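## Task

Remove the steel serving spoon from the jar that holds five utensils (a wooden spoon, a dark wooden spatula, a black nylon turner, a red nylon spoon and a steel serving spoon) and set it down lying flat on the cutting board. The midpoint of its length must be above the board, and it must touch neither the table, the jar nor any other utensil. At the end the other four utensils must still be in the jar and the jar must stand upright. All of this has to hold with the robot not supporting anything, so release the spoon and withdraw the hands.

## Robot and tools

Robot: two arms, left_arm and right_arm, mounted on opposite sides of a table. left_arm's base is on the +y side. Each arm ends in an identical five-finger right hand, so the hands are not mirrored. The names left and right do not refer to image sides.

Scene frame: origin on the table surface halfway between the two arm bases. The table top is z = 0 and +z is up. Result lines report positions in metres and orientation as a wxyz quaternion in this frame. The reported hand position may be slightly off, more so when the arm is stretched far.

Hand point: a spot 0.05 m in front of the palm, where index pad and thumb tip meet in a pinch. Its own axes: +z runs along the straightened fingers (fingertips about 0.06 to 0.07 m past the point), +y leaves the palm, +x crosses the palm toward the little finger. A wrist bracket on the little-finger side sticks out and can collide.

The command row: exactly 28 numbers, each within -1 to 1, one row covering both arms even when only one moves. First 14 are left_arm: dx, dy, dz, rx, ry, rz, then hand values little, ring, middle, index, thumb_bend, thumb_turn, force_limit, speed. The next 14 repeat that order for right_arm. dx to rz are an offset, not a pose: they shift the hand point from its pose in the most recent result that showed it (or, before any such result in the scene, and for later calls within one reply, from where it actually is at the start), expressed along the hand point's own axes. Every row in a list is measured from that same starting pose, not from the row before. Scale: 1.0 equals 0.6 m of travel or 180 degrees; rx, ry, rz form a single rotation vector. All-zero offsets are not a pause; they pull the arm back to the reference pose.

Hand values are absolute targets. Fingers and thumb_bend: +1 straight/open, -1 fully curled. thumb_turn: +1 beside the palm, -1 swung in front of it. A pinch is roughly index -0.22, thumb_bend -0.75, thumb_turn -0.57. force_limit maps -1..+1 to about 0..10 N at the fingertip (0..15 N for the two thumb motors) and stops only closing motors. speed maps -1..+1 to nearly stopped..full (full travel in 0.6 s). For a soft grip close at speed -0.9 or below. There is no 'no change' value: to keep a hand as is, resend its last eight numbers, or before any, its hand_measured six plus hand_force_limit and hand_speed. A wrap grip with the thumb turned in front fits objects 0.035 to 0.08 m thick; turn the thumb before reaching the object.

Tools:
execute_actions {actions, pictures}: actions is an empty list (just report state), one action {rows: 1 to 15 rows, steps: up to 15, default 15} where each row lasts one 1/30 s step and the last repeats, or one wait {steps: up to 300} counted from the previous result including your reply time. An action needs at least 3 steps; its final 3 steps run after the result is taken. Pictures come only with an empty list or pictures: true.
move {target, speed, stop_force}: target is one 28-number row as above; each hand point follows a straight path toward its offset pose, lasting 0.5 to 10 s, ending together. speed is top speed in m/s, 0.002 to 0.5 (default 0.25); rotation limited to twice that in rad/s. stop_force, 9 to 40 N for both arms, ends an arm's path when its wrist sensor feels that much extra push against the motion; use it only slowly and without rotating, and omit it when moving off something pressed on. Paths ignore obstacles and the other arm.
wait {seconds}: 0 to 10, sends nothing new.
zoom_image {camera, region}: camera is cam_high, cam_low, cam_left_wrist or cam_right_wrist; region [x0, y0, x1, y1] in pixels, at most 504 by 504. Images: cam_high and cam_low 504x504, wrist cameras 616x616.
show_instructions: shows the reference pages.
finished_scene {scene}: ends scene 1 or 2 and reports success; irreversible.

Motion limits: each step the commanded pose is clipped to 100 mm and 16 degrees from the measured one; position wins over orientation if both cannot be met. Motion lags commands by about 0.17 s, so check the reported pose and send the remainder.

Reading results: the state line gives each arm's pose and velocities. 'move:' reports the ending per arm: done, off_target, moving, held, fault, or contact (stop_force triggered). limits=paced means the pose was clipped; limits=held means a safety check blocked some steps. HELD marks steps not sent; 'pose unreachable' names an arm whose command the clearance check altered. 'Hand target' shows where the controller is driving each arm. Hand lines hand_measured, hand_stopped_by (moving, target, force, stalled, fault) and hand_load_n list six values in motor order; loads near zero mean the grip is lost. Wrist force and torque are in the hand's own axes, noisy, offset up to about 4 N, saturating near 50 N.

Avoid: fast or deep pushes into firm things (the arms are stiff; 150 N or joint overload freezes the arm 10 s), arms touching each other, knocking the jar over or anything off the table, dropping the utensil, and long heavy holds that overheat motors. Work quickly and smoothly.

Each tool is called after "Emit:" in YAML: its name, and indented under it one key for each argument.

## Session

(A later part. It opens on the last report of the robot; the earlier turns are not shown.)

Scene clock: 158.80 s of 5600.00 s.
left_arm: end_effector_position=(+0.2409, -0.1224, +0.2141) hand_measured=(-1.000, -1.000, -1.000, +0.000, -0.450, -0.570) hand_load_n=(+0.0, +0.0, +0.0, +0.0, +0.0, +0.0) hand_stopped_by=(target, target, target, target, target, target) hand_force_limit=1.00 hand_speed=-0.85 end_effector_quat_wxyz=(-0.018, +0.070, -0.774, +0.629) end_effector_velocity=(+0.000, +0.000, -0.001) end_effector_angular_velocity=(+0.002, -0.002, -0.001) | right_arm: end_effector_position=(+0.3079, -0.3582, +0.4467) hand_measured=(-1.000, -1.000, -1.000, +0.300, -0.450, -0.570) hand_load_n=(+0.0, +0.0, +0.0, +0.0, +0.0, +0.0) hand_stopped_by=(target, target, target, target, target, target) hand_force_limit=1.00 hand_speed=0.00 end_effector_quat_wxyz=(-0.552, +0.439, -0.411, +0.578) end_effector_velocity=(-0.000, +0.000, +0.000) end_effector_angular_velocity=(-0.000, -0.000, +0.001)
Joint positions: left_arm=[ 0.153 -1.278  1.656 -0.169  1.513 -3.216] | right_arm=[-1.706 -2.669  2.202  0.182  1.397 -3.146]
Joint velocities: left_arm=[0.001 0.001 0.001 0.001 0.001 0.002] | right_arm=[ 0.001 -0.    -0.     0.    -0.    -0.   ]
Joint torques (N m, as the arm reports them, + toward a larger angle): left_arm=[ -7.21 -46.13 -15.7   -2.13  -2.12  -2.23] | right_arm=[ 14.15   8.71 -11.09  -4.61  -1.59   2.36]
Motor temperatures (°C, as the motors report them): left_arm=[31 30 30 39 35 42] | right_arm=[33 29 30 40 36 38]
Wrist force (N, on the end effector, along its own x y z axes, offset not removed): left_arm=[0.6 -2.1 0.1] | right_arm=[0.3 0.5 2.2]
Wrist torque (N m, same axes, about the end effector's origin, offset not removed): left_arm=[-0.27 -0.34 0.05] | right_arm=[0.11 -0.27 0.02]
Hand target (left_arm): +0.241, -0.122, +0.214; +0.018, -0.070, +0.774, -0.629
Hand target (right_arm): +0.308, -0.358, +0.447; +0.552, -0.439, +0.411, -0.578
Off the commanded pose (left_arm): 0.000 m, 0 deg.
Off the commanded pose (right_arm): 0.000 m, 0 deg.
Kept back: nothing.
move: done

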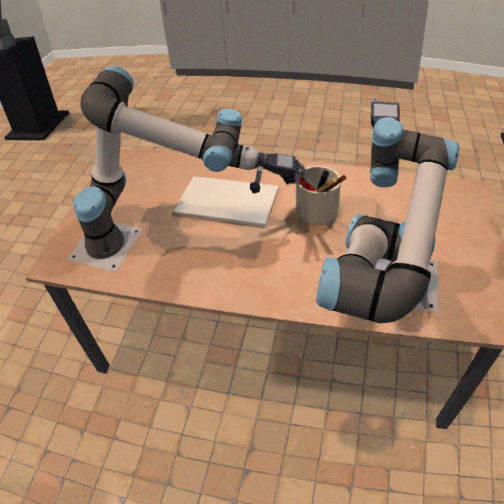

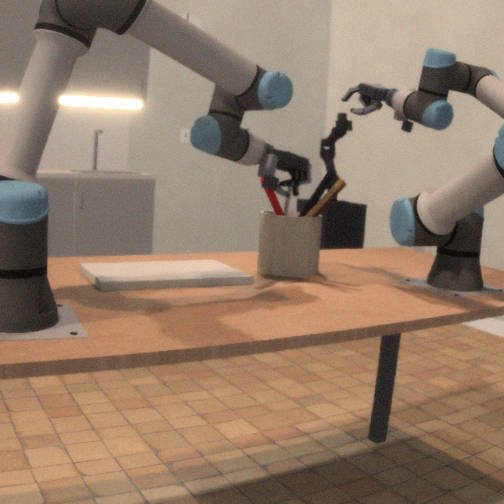

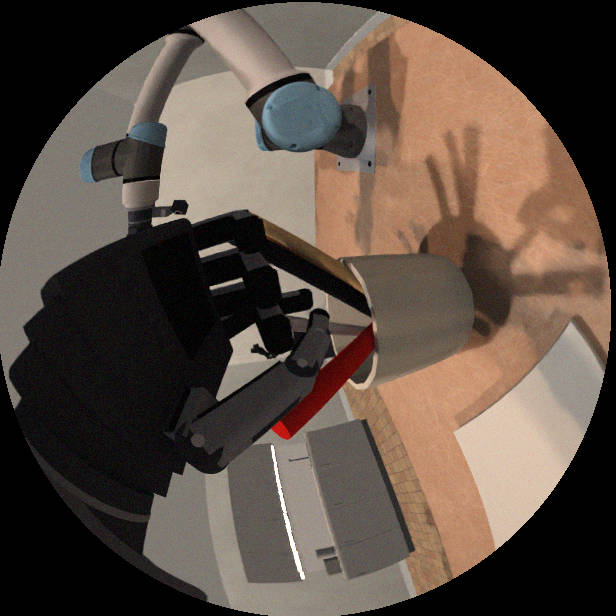

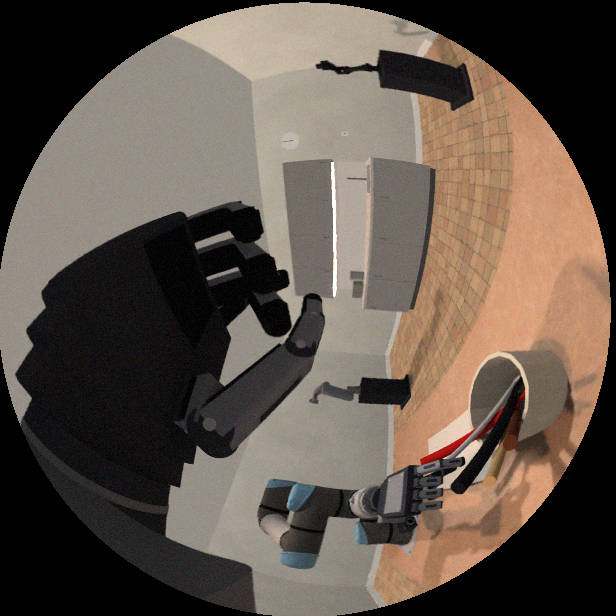

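Emit:
move:
  target: [0,0,0,0,0,0,-1,-1,-1,-0.9,-0.4,-0.57,1.0,-0.85, 0,0,0,0,0,0,-1,-1,-1,0.3,-0.45,-0.57,1.0,0]

Emit:
zoom_image:
  camera: "cam_left_wrist"
  region: [200,200,500,450]

Emit:
zoom_image:
  camera: "cam_low"
  region: [220,110,370,260]

Scene clock: 160.50 s of 5600.00 s.
left_arm: end_effector_position=(+0.2409, -0.1224, +0.2141) hand_measured=(-1.000, -1.000, -1.000, -0.296, -0.400, -0.570) hand_load_n=(+0.0, +0.0, +0.0, +10.5, +0.5, -0.5) hand_stopped_by=(target, target, target, force, target, target) hand_force_limit=1.00 hand_speed=-0.85 end_effector_quat_wxyz=(-0.018, +0.070, -0.774, +0.629) end_effector_velocity=(+0.000, +0.000, +0.000) end_effector_angular_velocity=(+0.000, -0.000, -0.000) | right_arm: end_effector_position=(+0.3079, -0.3582, +0.4467) hand_measured=(-1.000, -1.000, -1.000, +0.300, -0.450, -0.570) hand_load_n=(+0.0, +0.0, +0.0, +0.0, +0.0, +0.0) hand_stopped_by=(target, target, target, target, target, target) hand_force_limit=1.00 hand_speed=0.00 end_effector_quat_wxyz=(-0.552, +0.439, -0.411, +0.578) end_effector_velocity=(+0.000, -0.000, +0.000) end_effector_angular_velocity=(-0.000, -0.001, -0.001)
Joint positions: left_arm=[ 0.153 -1.278  1.656 -0.169  1.513 -3.216] | right_arm=[-1.706 -2.669  2.202  0.182  1.397 -3.146]
Joint velocities: left_arm=[ 0.001 -0.001  0.001  0.     0.001  0.   ] | right_arm=[-0.001 -0.    -0.     0.     0.001 -0.   ]
Joint torques (N m, as the arm reports them, + toward a larger angle): left_arm=[ -7.38 -41.65 -15.72  -2.    -2.14  -2.  ] | right_arm=[ 13.65   8.29 -12.4   -4.64  -1.7    2.6 ]
Motor temperatures (°C, as the motors report them): left_arm=[31 30 30 39 35 42] | right_arm=[33 29 30 40 36 38]
Wrist force (N, on the end effector, along its own x y z axes, offset not removed): left_arm=[-0.1 -1.0 1.6] | right_arm=[0.3 2.4 2.2]
Wrist torque (N m, same axes, about the end effector's origin, offset not removed): left_arm=[-0.24 -0.21 0.08] | right_arm=[0.38 -0.35 0.04]
Hand target (left_arm): +0.241, -0.122, +0.214; +0.018, -0.070, +0.774, -0.629
Hand target (right_arm): +0.308, -0.358, +0.447; +0.552, -0.439, +0.411, -0.578
Off the commanded pose (left_arm): 0.000 m, 0 deg.
Off the commanded pose (right_arm): 0.000 m, 0 deg.
Kept back: nothing.
move: done

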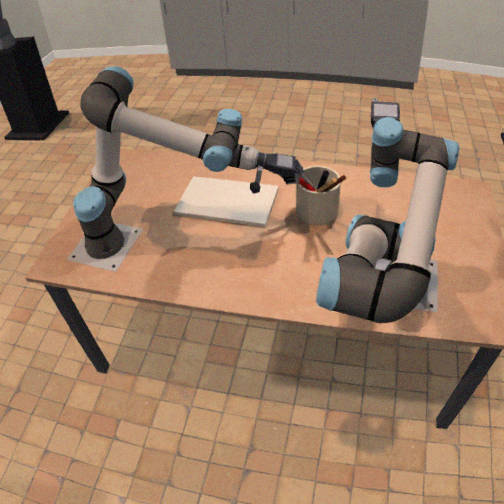

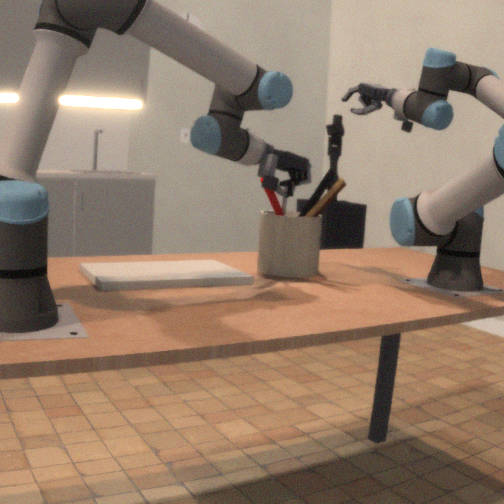

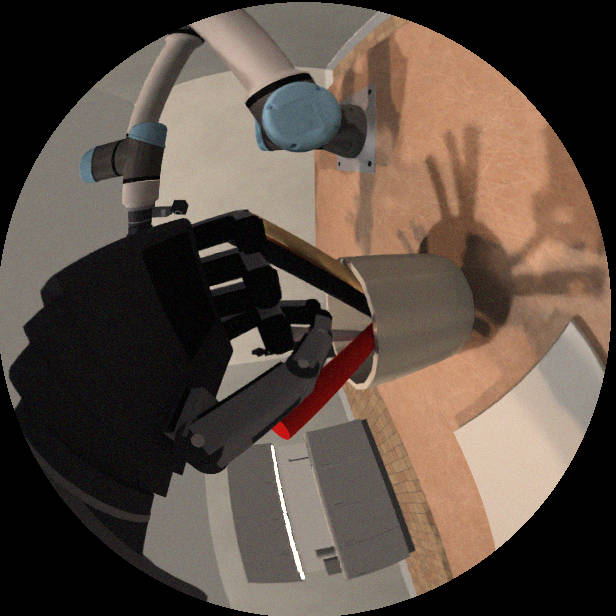

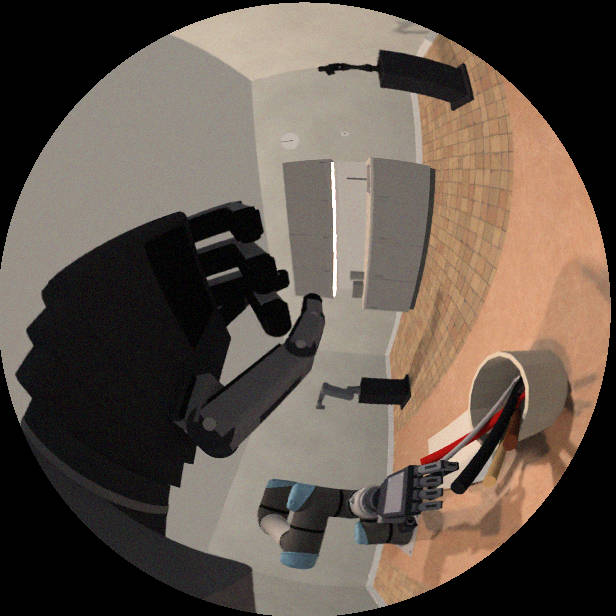

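Region (200, 200, 500, 450) of cam_left_wrist's 616x616 image, scaled by 1.680, with more detail than that image has.

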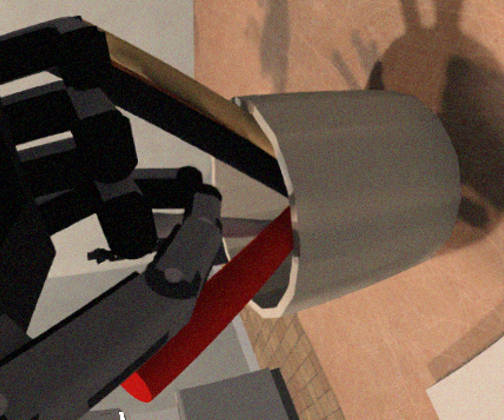

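Region (220, 110, 370, 260) of cam_low's 504x504 image, scaled by 3.360, with more detail than that image has.

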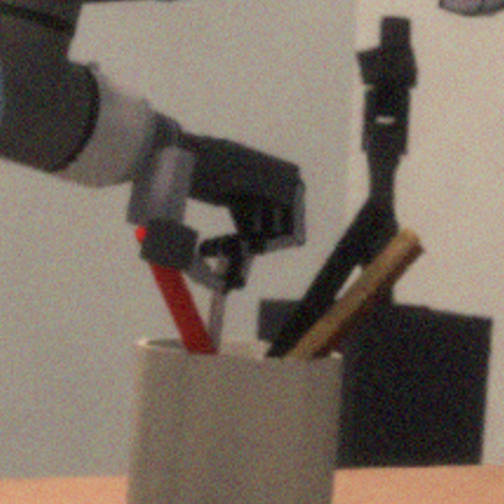

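Emit:
move:
  target: [0.02,0,0,0,0,0,-1,-1,-1,-0.3,0.3,-0.57,1.0,0, 0,0,0,0,0,0,-1,-1,-1,0.3,-0.45,-0.57,1.0,0]
  speed: 0.02

Emit:
move:
  target: [0,0,0,0,0,0,-1,-1,-1,-0.3,0.3,0.3,0.2,-0.3, 0,0,0,0,0,0,-1,-1,-1,0.3,-0.45,-0.57,1.0,0]

Emit:
zoom_image:
  camera: "cam_left_wrist"
  region: [150,200,550,500]

Emit:
zoom_image:
  camera: "cam_low"
  region: [220,110,370,260]

Emit:
zoom_image:
  camera: "cam_high"
  region: [240,130,370,230]

Scene clock: 161.67 s of 5600.00 s.
left_arm: end_effector_position=(+0.2294, -0.1239, +0.2149) hand_measured=(-1.000, -1.000, -1.000, -0.296, +0.300, -0.570) hand_load_n=(+0.0, +0.0, +0.0, +0.0, +0.0, +0.0) hand_stopped_by=(target, target, target, force, target, target) hand_force_limit=1.00 hand_speed=0.00 end_effector_quat_wxyz=(-0.018, +0.070, -0.774, +0.629) end_effector_velocity=(-0.003, -0.000, +0.000) end_effector_angular_velocity=(-0.001, +0.001, +0.000) | right_arm: end_effector_position=(+0.3079, -0.3582, +0.4467) hand_measured=(-1.000, -1.000, -1.000, +0.300, -0.450, -0.570) hand_load_n=(+0.0, +0.0, +0.0, +0.0, +0.0, +0.0) hand_stopped_by=(target, target, target, target, target, target) hand_force_limit=1.00 hand_speed=0.00 end_effector_quat_wxyz=(-0.552, +0.439, -0.411, +0.578) end_effector_velocity=(+0.000, -0.000, -0.000) end_effector_angular_velocity=(-0.002, +0.000, -0.001)
Joint positions: left_arm=[ 0.128 -1.283  1.662 -0.168  1.489 -3.221] | right_arm=[-1.706 -2.669  2.202  0.182  1.397 -3.146]
Joint velocities: left_arm=[-0.007 -0.002  0.001 -0.    -0.006 -0.003] | right_arm=[-0.001  0.     0.     0.    -0.    -0.002]
Joint torques (N m, as the arm reports them, + toward a larger angle): left_arm=[ -8.16 -46.23 -15.49   1.43  -2.09  -2.39] | right_arm=[ 13.54   7.76 -11.22  -4.51  -1.69   2.43]
Motor temperatures (°C, as the motors report them): left_arm=[31 30 30 39 35 42] | right_arm=[33 29 30 40 36 38]
Wrist force (N, on the end effector, along its own x y z axes, offset not removed): left_arm=[0.7 -1.5 1.2] | right_arm=[2.5 0.8 3.8]
Wrist torque (N m, same axes, about the end effector's origin, offset not removed): left_arm=[-0.31 -0.43 0.09] | right_arm=[0.10 -0.63 0.16]
Hand target (left_arm): +0.229, -0.124, +0.215; +0.018, -0.070, +0.774, -0.629
Hand target (right_arm): +0.308, -0.358, +0.447; +0.552, -0.439, +0.411, -0.578
Off the commanded pose (left_arm): 0.000 m, 0 deg.
Off the commanded pose (right_arm): 0.000 m, 0 deg.
Kept back: nothing.
move: done

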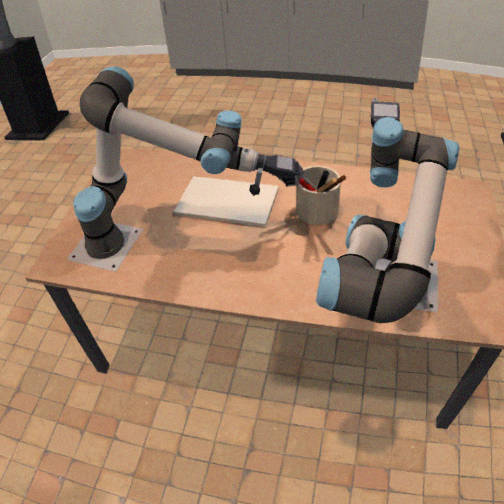

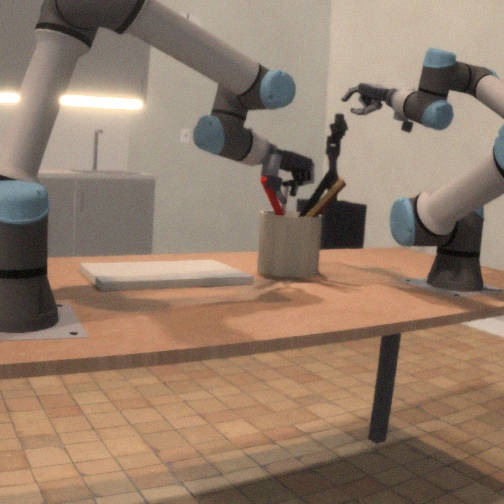

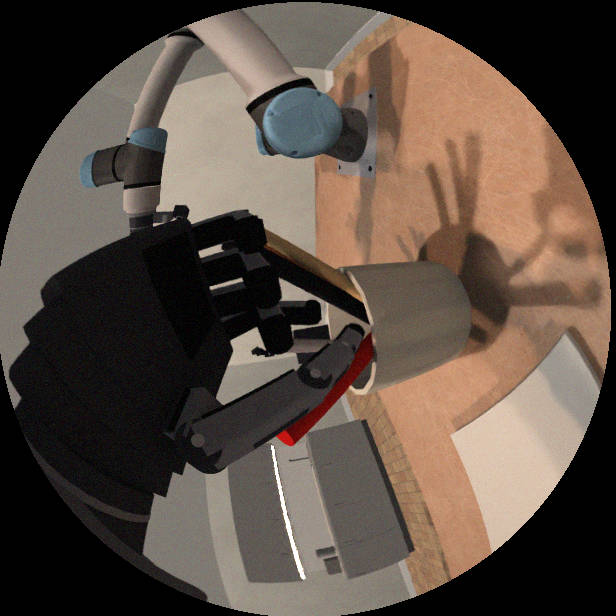

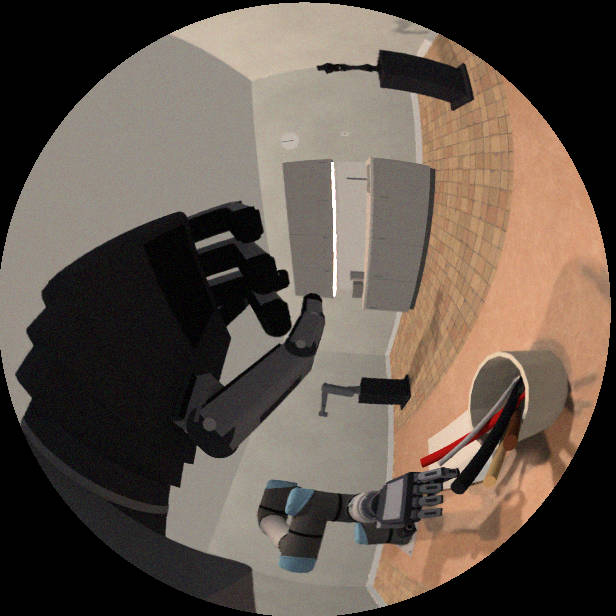

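Scene clock: 162.83 s of 5600.00 s.
left_arm: end_effector_position=(+0.2294, -0.1239, +0.2149) hand_measured=(-1.000, -1.000, -1.000, -0.296, +0.300, +0.300) hand_load_n=(+0.0, +0.0, +0.0, +0.0, +0.0, -0.5) hand_stopped_by=(target, target, target, force, target, target) hand_force_limit=0.20 hand_speed=-0.30 end_effector_quat_wxyz=(-0.018, +0.070, -0.774, +0.629) end_effector_velocity=(-0.000, +0.000, -0.000) end_effector_angular_velocity=(+0.001, +0.000, -0.000) | right_arm: end_effector_position=(+0.3079, -0.3582, +0.4467) hand_measured=(-1.000, -1.000, -1.000, +0.300, -0.450, -0.570) hand_load_n=(+0.0, +0.0, +0.0, +0.0, +0.0, +0.0) hand_stopped_by=(target, target, target, target, target, target) hand_force_limit=1.00 hand_speed=0.00 end_effector_quat_wxyz=(-0.552, +0.439, -0.411, +0.578) end_effector_velocity=(+0.000, -0.000, -0.000) end_effector_angular_velocity=(-0.003, -0.000, -0.001)
Joint positions: left_arm=[ 0.128 -1.284  1.662 -0.168  1.489 -3.221] | right_arm=[-1.706 -2.669  2.202  0.182  1.397 -3.146]
Joint velocities: left_arm=[-0.001  0.    -0.     0.001 -0.001 -0.   ] | right_arm=[-0.001 -0.    -0.    -0.    -0.001 -0.003]
Joint torques (N m, as the arm reports them, + toward a larger angle): left_arm=[  7.29 -27.33 -29.46   1.07   1.83   2.14] | right_arm=[ 13.9    8.24 -11.72  -4.62  -1.52   2.32]
Motor temperatures (°C, as the motors report them): left_arm=[31 30 30 39 35 42] | right_arm=[33 29 30 40 36 38]
Wrist force (N, on the end effector, along its own x y z axes, offset not removed): left_arm=[1.2 -1.0 -0.8] | right_arm=[0.6 0.9 1.0]
Wrist torque (N m, same axes, about the end effector's origin, offset not removed): left_arm=[-0.03 -0.33 0.17] | right_arm=[0.19 -0.24 0.04]
Hand target (left_arm): +0.229, -0.124, +0.215; +0.018, -0.070, +0.774, -0.629
Hand target (right_arm): +0.308, -0.358, +0.447; +0.552, -0.439, +0.411, -0.578
Off the commanded pose (left_arm): 0.000 m, 0 deg.
Off the commanded pose (right_arm): 0.000 m, 0 deg.
Kept back: nothing.
move: done

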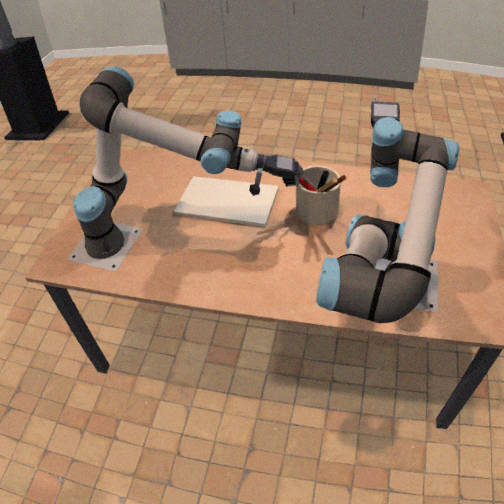

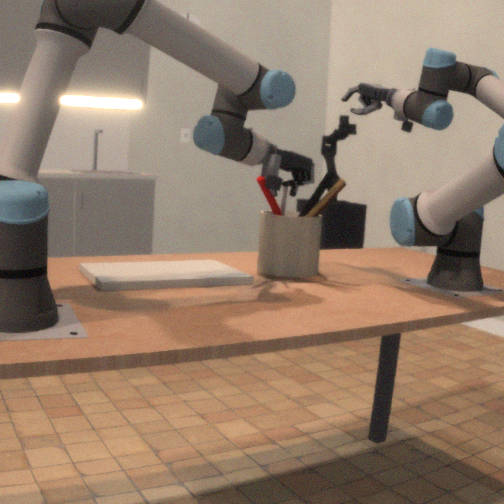

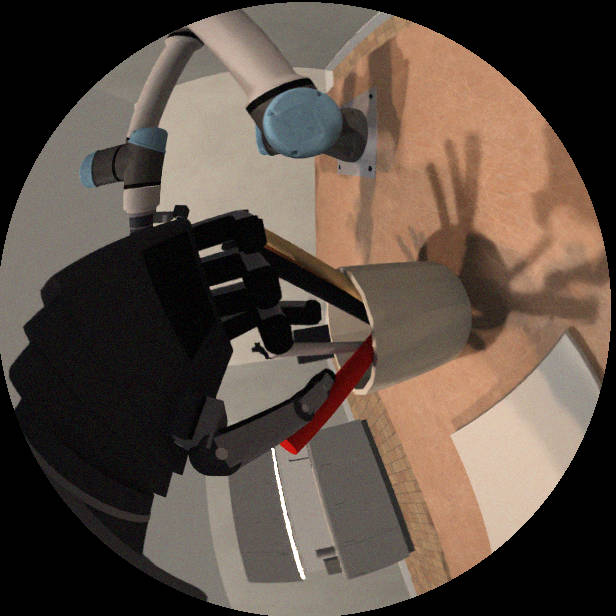

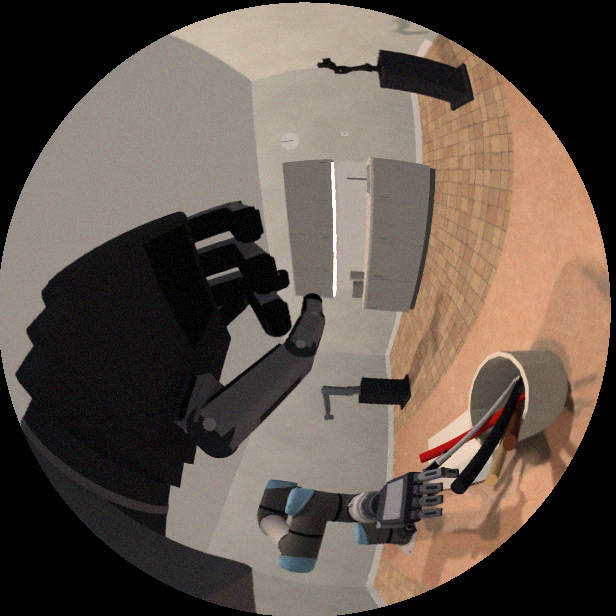

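Region (150, 200, 550, 500) of cam_left_wrist's 616x616 image, scaled by 1.260, with more detail than that image has; it fills the top 378 rows of this view, and the rest is white.

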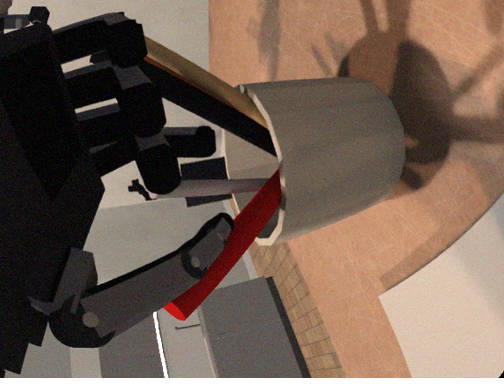

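Region (220, 110, 370, 260) of cam_low's 504x504 image, scaled by 3.360, with more detail than that image has.

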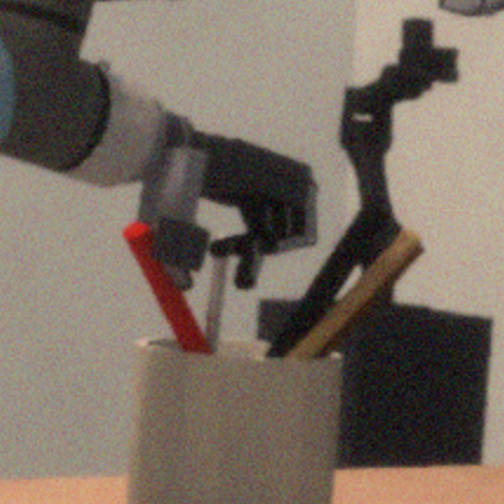

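Region (240, 130, 370, 230) of cam_high's 504x504 image, scaled by 3.877, with more detail than that image has; it fills the top 388 rows of this view, and the rest is white.

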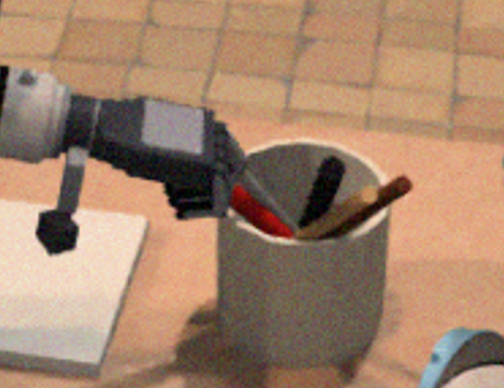

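Emit:
move:
  target: [-0.02,0,0,0,0,0,-1,-1,-1,-0.3,0.3,0.3,1,-0.6, 0,0,0,0,0,0,-1,-1,-1,0.3,-0.45,-0.57,1.0,0]
  speed: 0.015

Emit:
move:
  target: [0,0,0,0,0,0,-1,-1,-1,-0.3,-0.3,-0.5,1,-0.6, 0,0,0,0,0,0,-1,-1,-1,0.3,-0.45,-0.57,1.0,0]

Emit:
zoom_image:
  camera: "cam_left_wrist"
  region: [150,200,550,500]

Emit:
zoom_image:
  camera: "cam_low"
  region: [220,110,370,260]

Scene clock: 164.17 s of 5600.00 s.
left_arm: end_effector_position=(+0.2409, -0.1224, +0.2142) hand_measured=(-1.000, -1.000, -1.000, -0.296, +0.300, +0.300) hand_load_n=(+0.0, +0.0, +0.0, +0.0, +0.0, -0.5) hand_stopped_by=(target, target, target, force, target, target) hand_force_limit=1.00 hand_speed=-0.60 end_effector_quat_wxyz=(-0.018, +0.070, -0.774, +0.629) end_effector_velocity=(+0.003, +0.001, -0.001) end_effector_angular_velocity=(+0.001, +0.001, +0.001) | right_arm: end_effector_position=(+0.3079, -0.3582, +0.4467) hand_measured=(-1.000, -1.000, -1.000, +0.300, -0.450, -0.570) hand_load_n=(+0.0, +0.0, +0.0, +0.0, +0.0, +0.0) hand_stopped_by=(target, target, target, target, target, target) hand_force_limit=1.00 hand_speed=0.00 end_effector_quat_wxyz=(-0.552, +0.439, -0.411, +0.578) end_effector_velocity=(-0.000, +0.001, +0.000) end_effector_angular_velocity=(+0.000, -0.000, +0.002)
Joint positions: left_arm=[ 0.153 -1.278  1.656 -0.169  1.513 -3.216] | right_arm=[-1.706 -2.669  2.202  0.182  1.397 -3.146]
Joint velocities: left_arm=[ 0.007  0.002 -0.    -0.001  0.006  0.001] | right_arm=[ 0.001  0.    -0.    -0.    -0.001  0.   ]
Joint torques (N m, as the arm reports them, + toward a larger angle): left_arm=[  7.88 -23.47 -27.85  -3.49   2.01   2.29] | right_arm=[ 14.02   8.79 -11.88  -4.75  -1.63   2.43]
Motor temperatures (°C, as the motors report them): left_arm=[31 30 30 39 35 42] | right_arm=[33 29 30 40 36 38]
Wrist force (N, on the end effector, along its own x y z axes, offset not removed): left_arm=[0.1 -2.1 0.8] | right_arm=[0.6 0.6 1.8]
Wrist torque (N m, same axes, about the end effector's origin, offset not removed): left_arm=[-0.33 -0.28 0.00] | right_arm=[0.20 -0.27 0.07]
Hand target (left_arm): +0.241, -0.122, +0.214; +0.018, -0.070, +0.774, -0.629
Hand target (right_arm): +0.308, -0.358, +0.447; +0.552, -0.439, +0.411, -0.578
Off the commanded pose (left_arm): 0.000 m, 0 deg.
Off the commanded pose (right_arm): 0.000 m, 0 deg.
Kept back: nothing.
move: done

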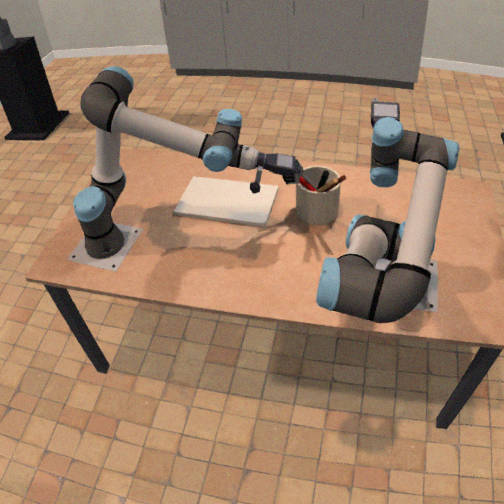

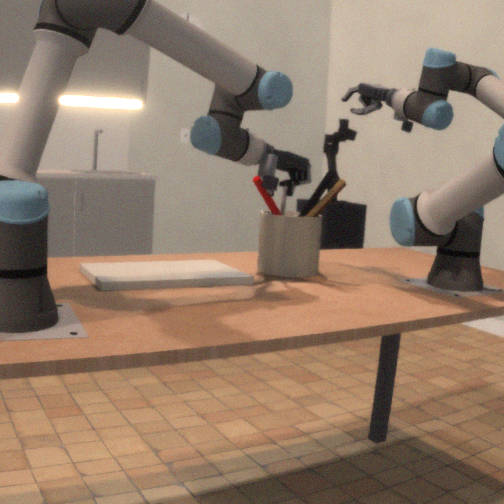

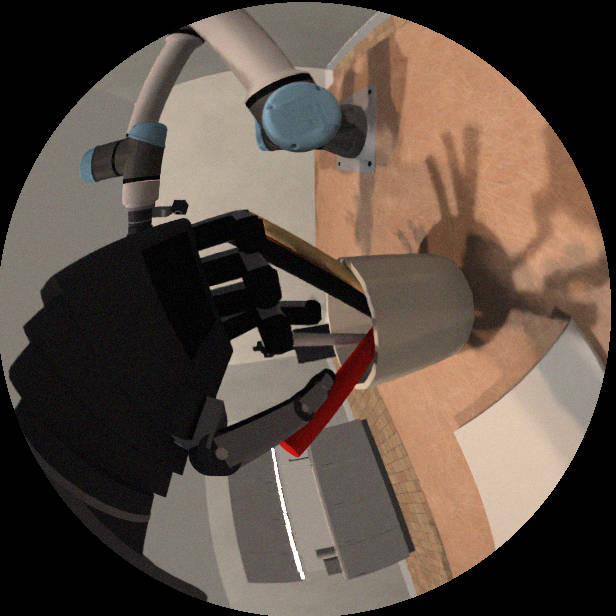

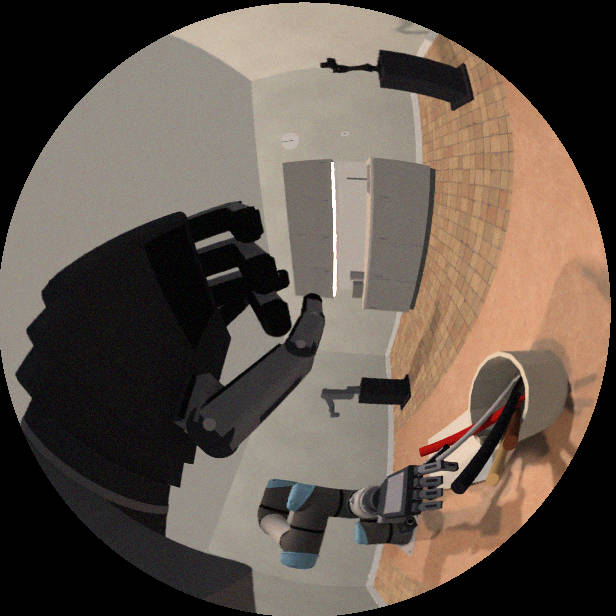

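Scene clock: 165.87 s of 5600.00 s.
left_arm: end_effector_position=(+0.2409, -0.1224, +0.2142) hand_measured=(-1.000, -1.000, -1.000, -0.296, -0.300, -0.500) hand_load_n=(+0.0, +0.0, +0.0, +0.0, +0.0, +0.0) hand_stopped_by=(target, target, target, force, target, target) hand_force_limit=1.00 hand_speed=-0.60 end_effector_quat_wxyz=(-0.018, +0.070, -0.774, +0.629) end_effector_velocity=(+0.000, -0.000, +0.001) end_effector_angular_velocity=(-0.002, -0.001, +0.002) | right_arm: end_effector_position=(+0.3079, -0.3582, +0.4467) hand_measured=(-1.000, -1.000, -1.000, +0.300, -0.450, -0.570) hand_load_n=(+0.0, +0.0, +0.0, +0.0, +0.0, +0.0) hand_stopped_by=(target, target, target, target, target, target) hand_force_limit=1.00 hand_speed=0.00 end_effector_quat_wxyz=(-0.552, +0.439, -0.411, +0.578) end_effector_velocity=(-0.000, +0.000, +0.000) end_effector_angular_velocity=(-0.000, +0.000, +0.002)
Joint positions: left_arm=[ 0.153 -1.278  1.656 -0.169  1.513 -3.216] | right_arm=[-1.706 -2.669  2.202  0.182  1.397 -3.146]
Joint velocities: left_arm=[ 0.    -0.001 -0.001 -0.001 -0.002  0.   ] | right_arm=[ 0.001  0.    -0.     0.    -0.001 -0.   ]
Joint torques (N m, as the arm reports them, + toward a larger angle): left_arm=[ -7.43 -45.97 -15.84  -3.42  -2.03  -2.19] | right_arm=[ 13.28   8.35 -11.74  -4.65  -1.61   2.53]
Motor temperatures (°C, as the motors report them): left_arm=[31 30 30 39 35 42] | right_arm=[33 29 30 40 36 38]
Wrist force (N, on the end effector, along its own x y z axes, offset not removed): left_arm=[0.7 -0.9 0.9] | right_arm=[0.3 1.7 1.4]
Wrist torque (N m, same axes, about the end effector's origin, offset not removed): left_arm=[-0.17 -0.41 0.06] | right_arm=[0.38 -0.22 0.06]
Hand target (left_arm): +0.241, -0.122, +0.214; +0.018, -0.070, +0.774, -0.629
Hand target (right_arm): +0.308, -0.358, +0.447; +0.552, -0.439, +0.411, -0.578
Off the commanded pose (left_arm): 0.000 m, 0 deg.
Off the commanded pose (right_arm): 0.000 m, 0 deg.
Kept back: nothing.
move: done

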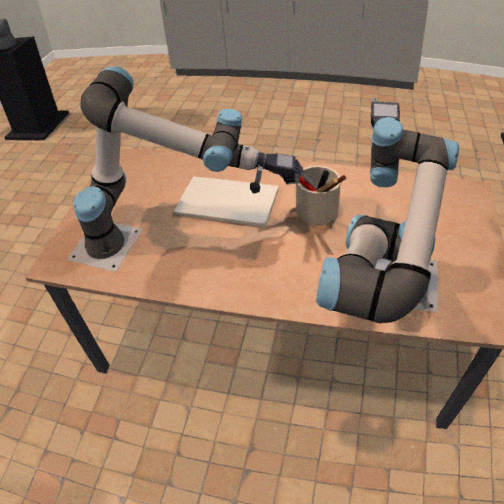

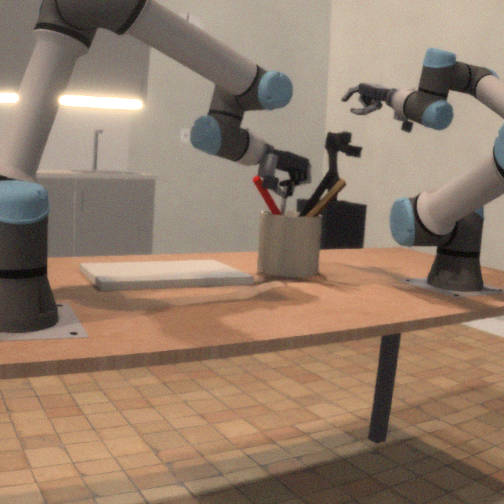

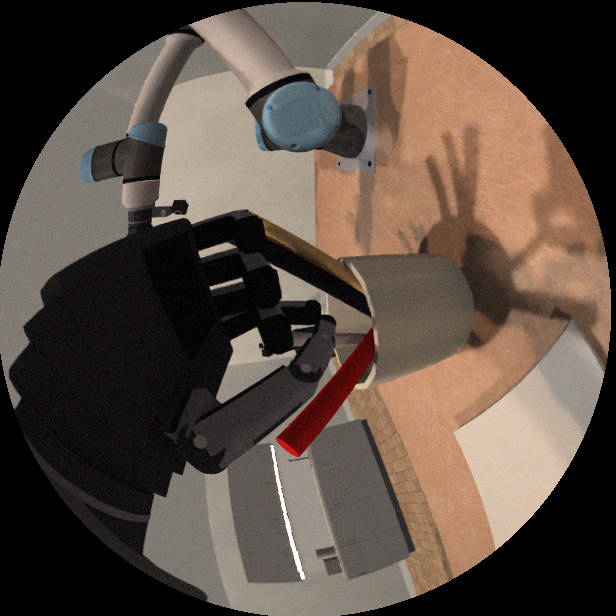

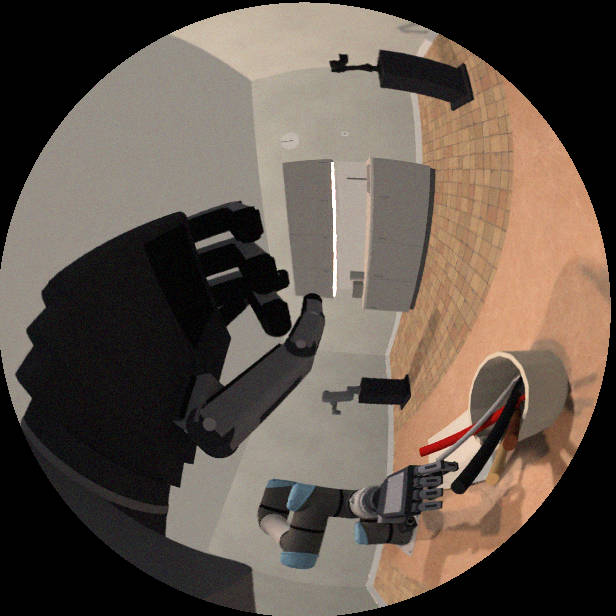

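Region (150, 200, 550, 500) of cam_left_wrist's 616x616 image, scaled by 1.260, with more detail than that image has; it fills the top 378 rows of this view, and the rest is white.

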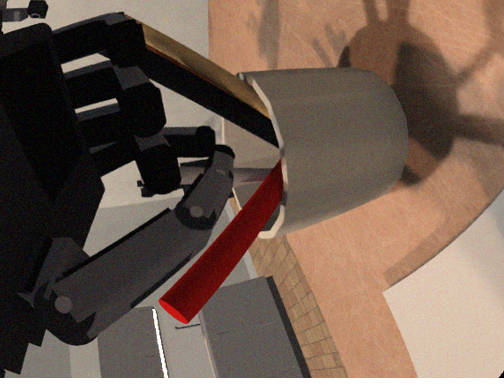

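Region (220, 110, 370, 260) of cam_low's 504x504 image, scaled by 3.360, with more detail than that image has.

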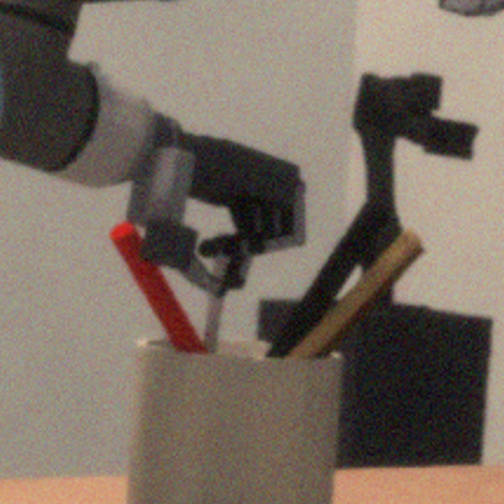

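Emit:
move:
  target: [0,0,0,0,0,0,-1,-1,-1,-0.3,-0.3,-1,1,-0.6, 0,0,0,0,0,0,-1,-1,-1,0.3,-0.45,-0.57,1.0,0]

Emit:
zoom_image:
  camera: "cam_left_wrist"
  region: [150,200,550,500]

Emit:
zoom_image:
  camera: "cam_low"
  region: [220,110,370,260]

Scene clock: 166.97 s of 5600.00 s.
left_arm: end_effector_position=(+0.2409, -0.1224, +0.2142) hand_measured=(-1.000, -1.000, -1.000, -0.296, -0.298, -0.838) hand_load_n=(+0.0, +0.0, -1.5, +0.0, +3.0, +15.5) hand_stopped_by=(target, target, target, force, target, force) hand_force_limit=1.00 hand_speed=-0.60 end_effector_quat_wxyz=(-0.018, +0.070, -0.774, +0.629) end_effector_velocity=(+0.000, +0.000, +0.000) end_effector_angular_velocity=(-0.000, +0.001, -0.000) | right_arm: end_effector_position=(+0.3079, -0.3582, +0.4467) hand_measured=(-1.000, -1.000, -1.000, +0.300, -0.450, -0.570) hand_load_n=(+0.0, +0.0, +0.0, +0.0, +0.0, +0.0) hand_stopped_by=(target, target, target, target, target, target) hand_force_limit=1.00 hand_speed=0.00 end_effector_quat_wxyz=(-0.552, +0.439, -0.411, +0.578) end_effector_velocity=(-0.000, -0.000, +0.000) end_effector_angular_velocity=(-0.002, -0.000, -0.001)
Joint positions: left_arm=[ 0.153 -1.278  1.656 -0.169  1.513 -3.216] | right_arm=[-1.706 -2.669  2.202  0.182  1.397 -3.146]
Joint velocities: left_arm=[ 0.001 -0.    -0.     0.     0.001 -0.001] | right_arm=[-0.001 -0.    -0.     0.    -0.    -0.002]
Joint torques (N m, as the arm reports them, + toward a larger angle): left_arm=[ -7.81 -46.18 -15.74  -3.54  -2.09  -2.14] | right_arm=[ 13.65   7.47 -11.82  -4.51  -1.51   2.53]
Motor temperatures (°C, as the motors report them): left_arm=[31 30 30 39 35 42] | right_arm=[33 29 30 40 36 38]
Wrist force (N, on the end effector, along its own x y z axes, offset not removed): left_arm=[0.5 -0.8 1.5] | right_arm=[1.7 3.2 3.0]
Wrist torque (N m, same axes, about the end effector's origin, offset not removed): left_arm=[-0.10 -0.36 0.11] | right_arm=[0.54 -0.51 0.23]
Hand target (left_arm): +0.241, -0.122, +0.214; +0.018, -0.070, +0.774, -0.629
Hand target (right_arm): +0.308, -0.358, +0.447; +0.552, -0.439, +0.411, -0.578
Off the commanded pose (left_arm): 0.000 m, 0 deg.
Off the commanded pose (right_arm): 0.000 m, 0 deg.
Kept back: nothing.
move: done

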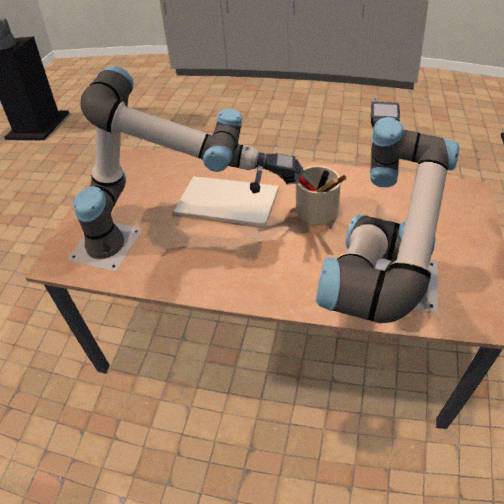

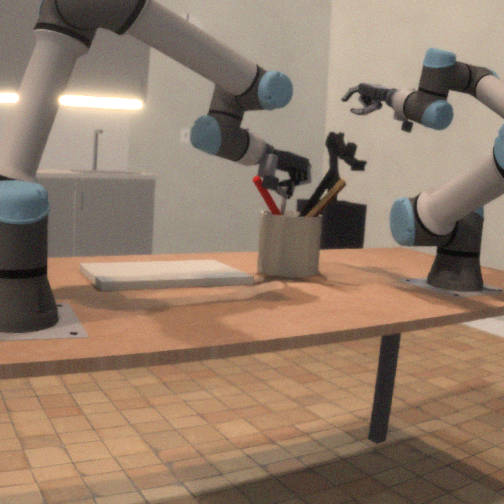

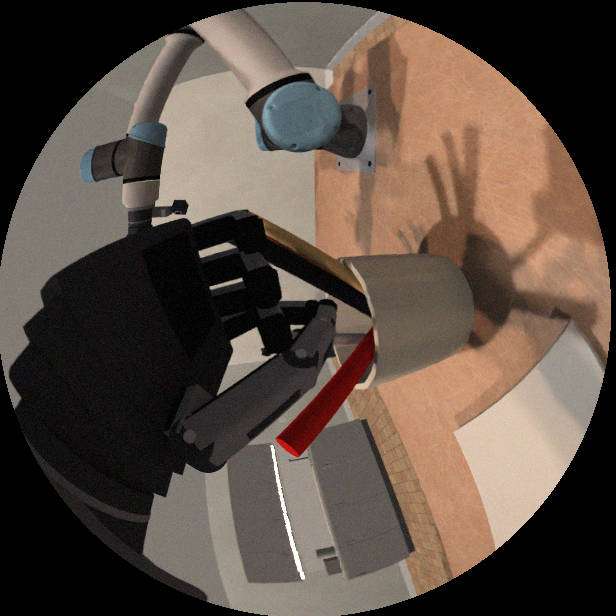

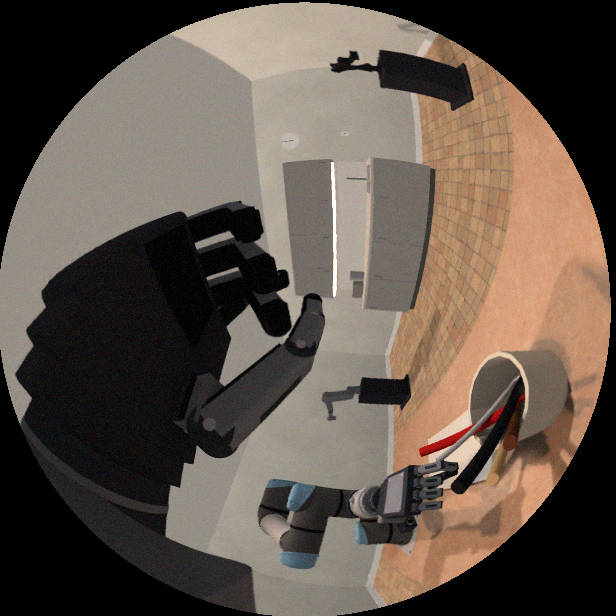

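Region (150, 200, 550, 500) of cam_left_wrist's 616x616 image, scaled by 1.260, with more detail than that image has; it fills the top 378 rows of this view, and the rest is white.

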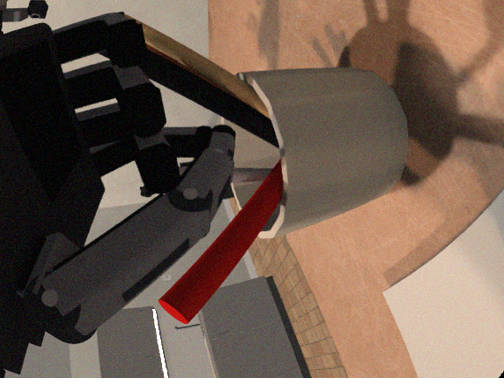

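Region (220, 110, 370, 260) of cam_low's 504x504 image, scaled by 3.360, with more detail than that image has.

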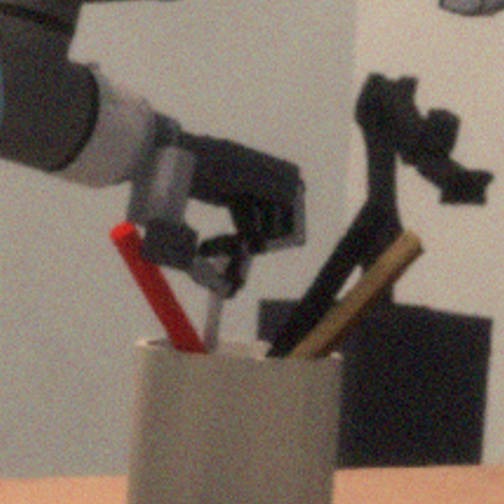

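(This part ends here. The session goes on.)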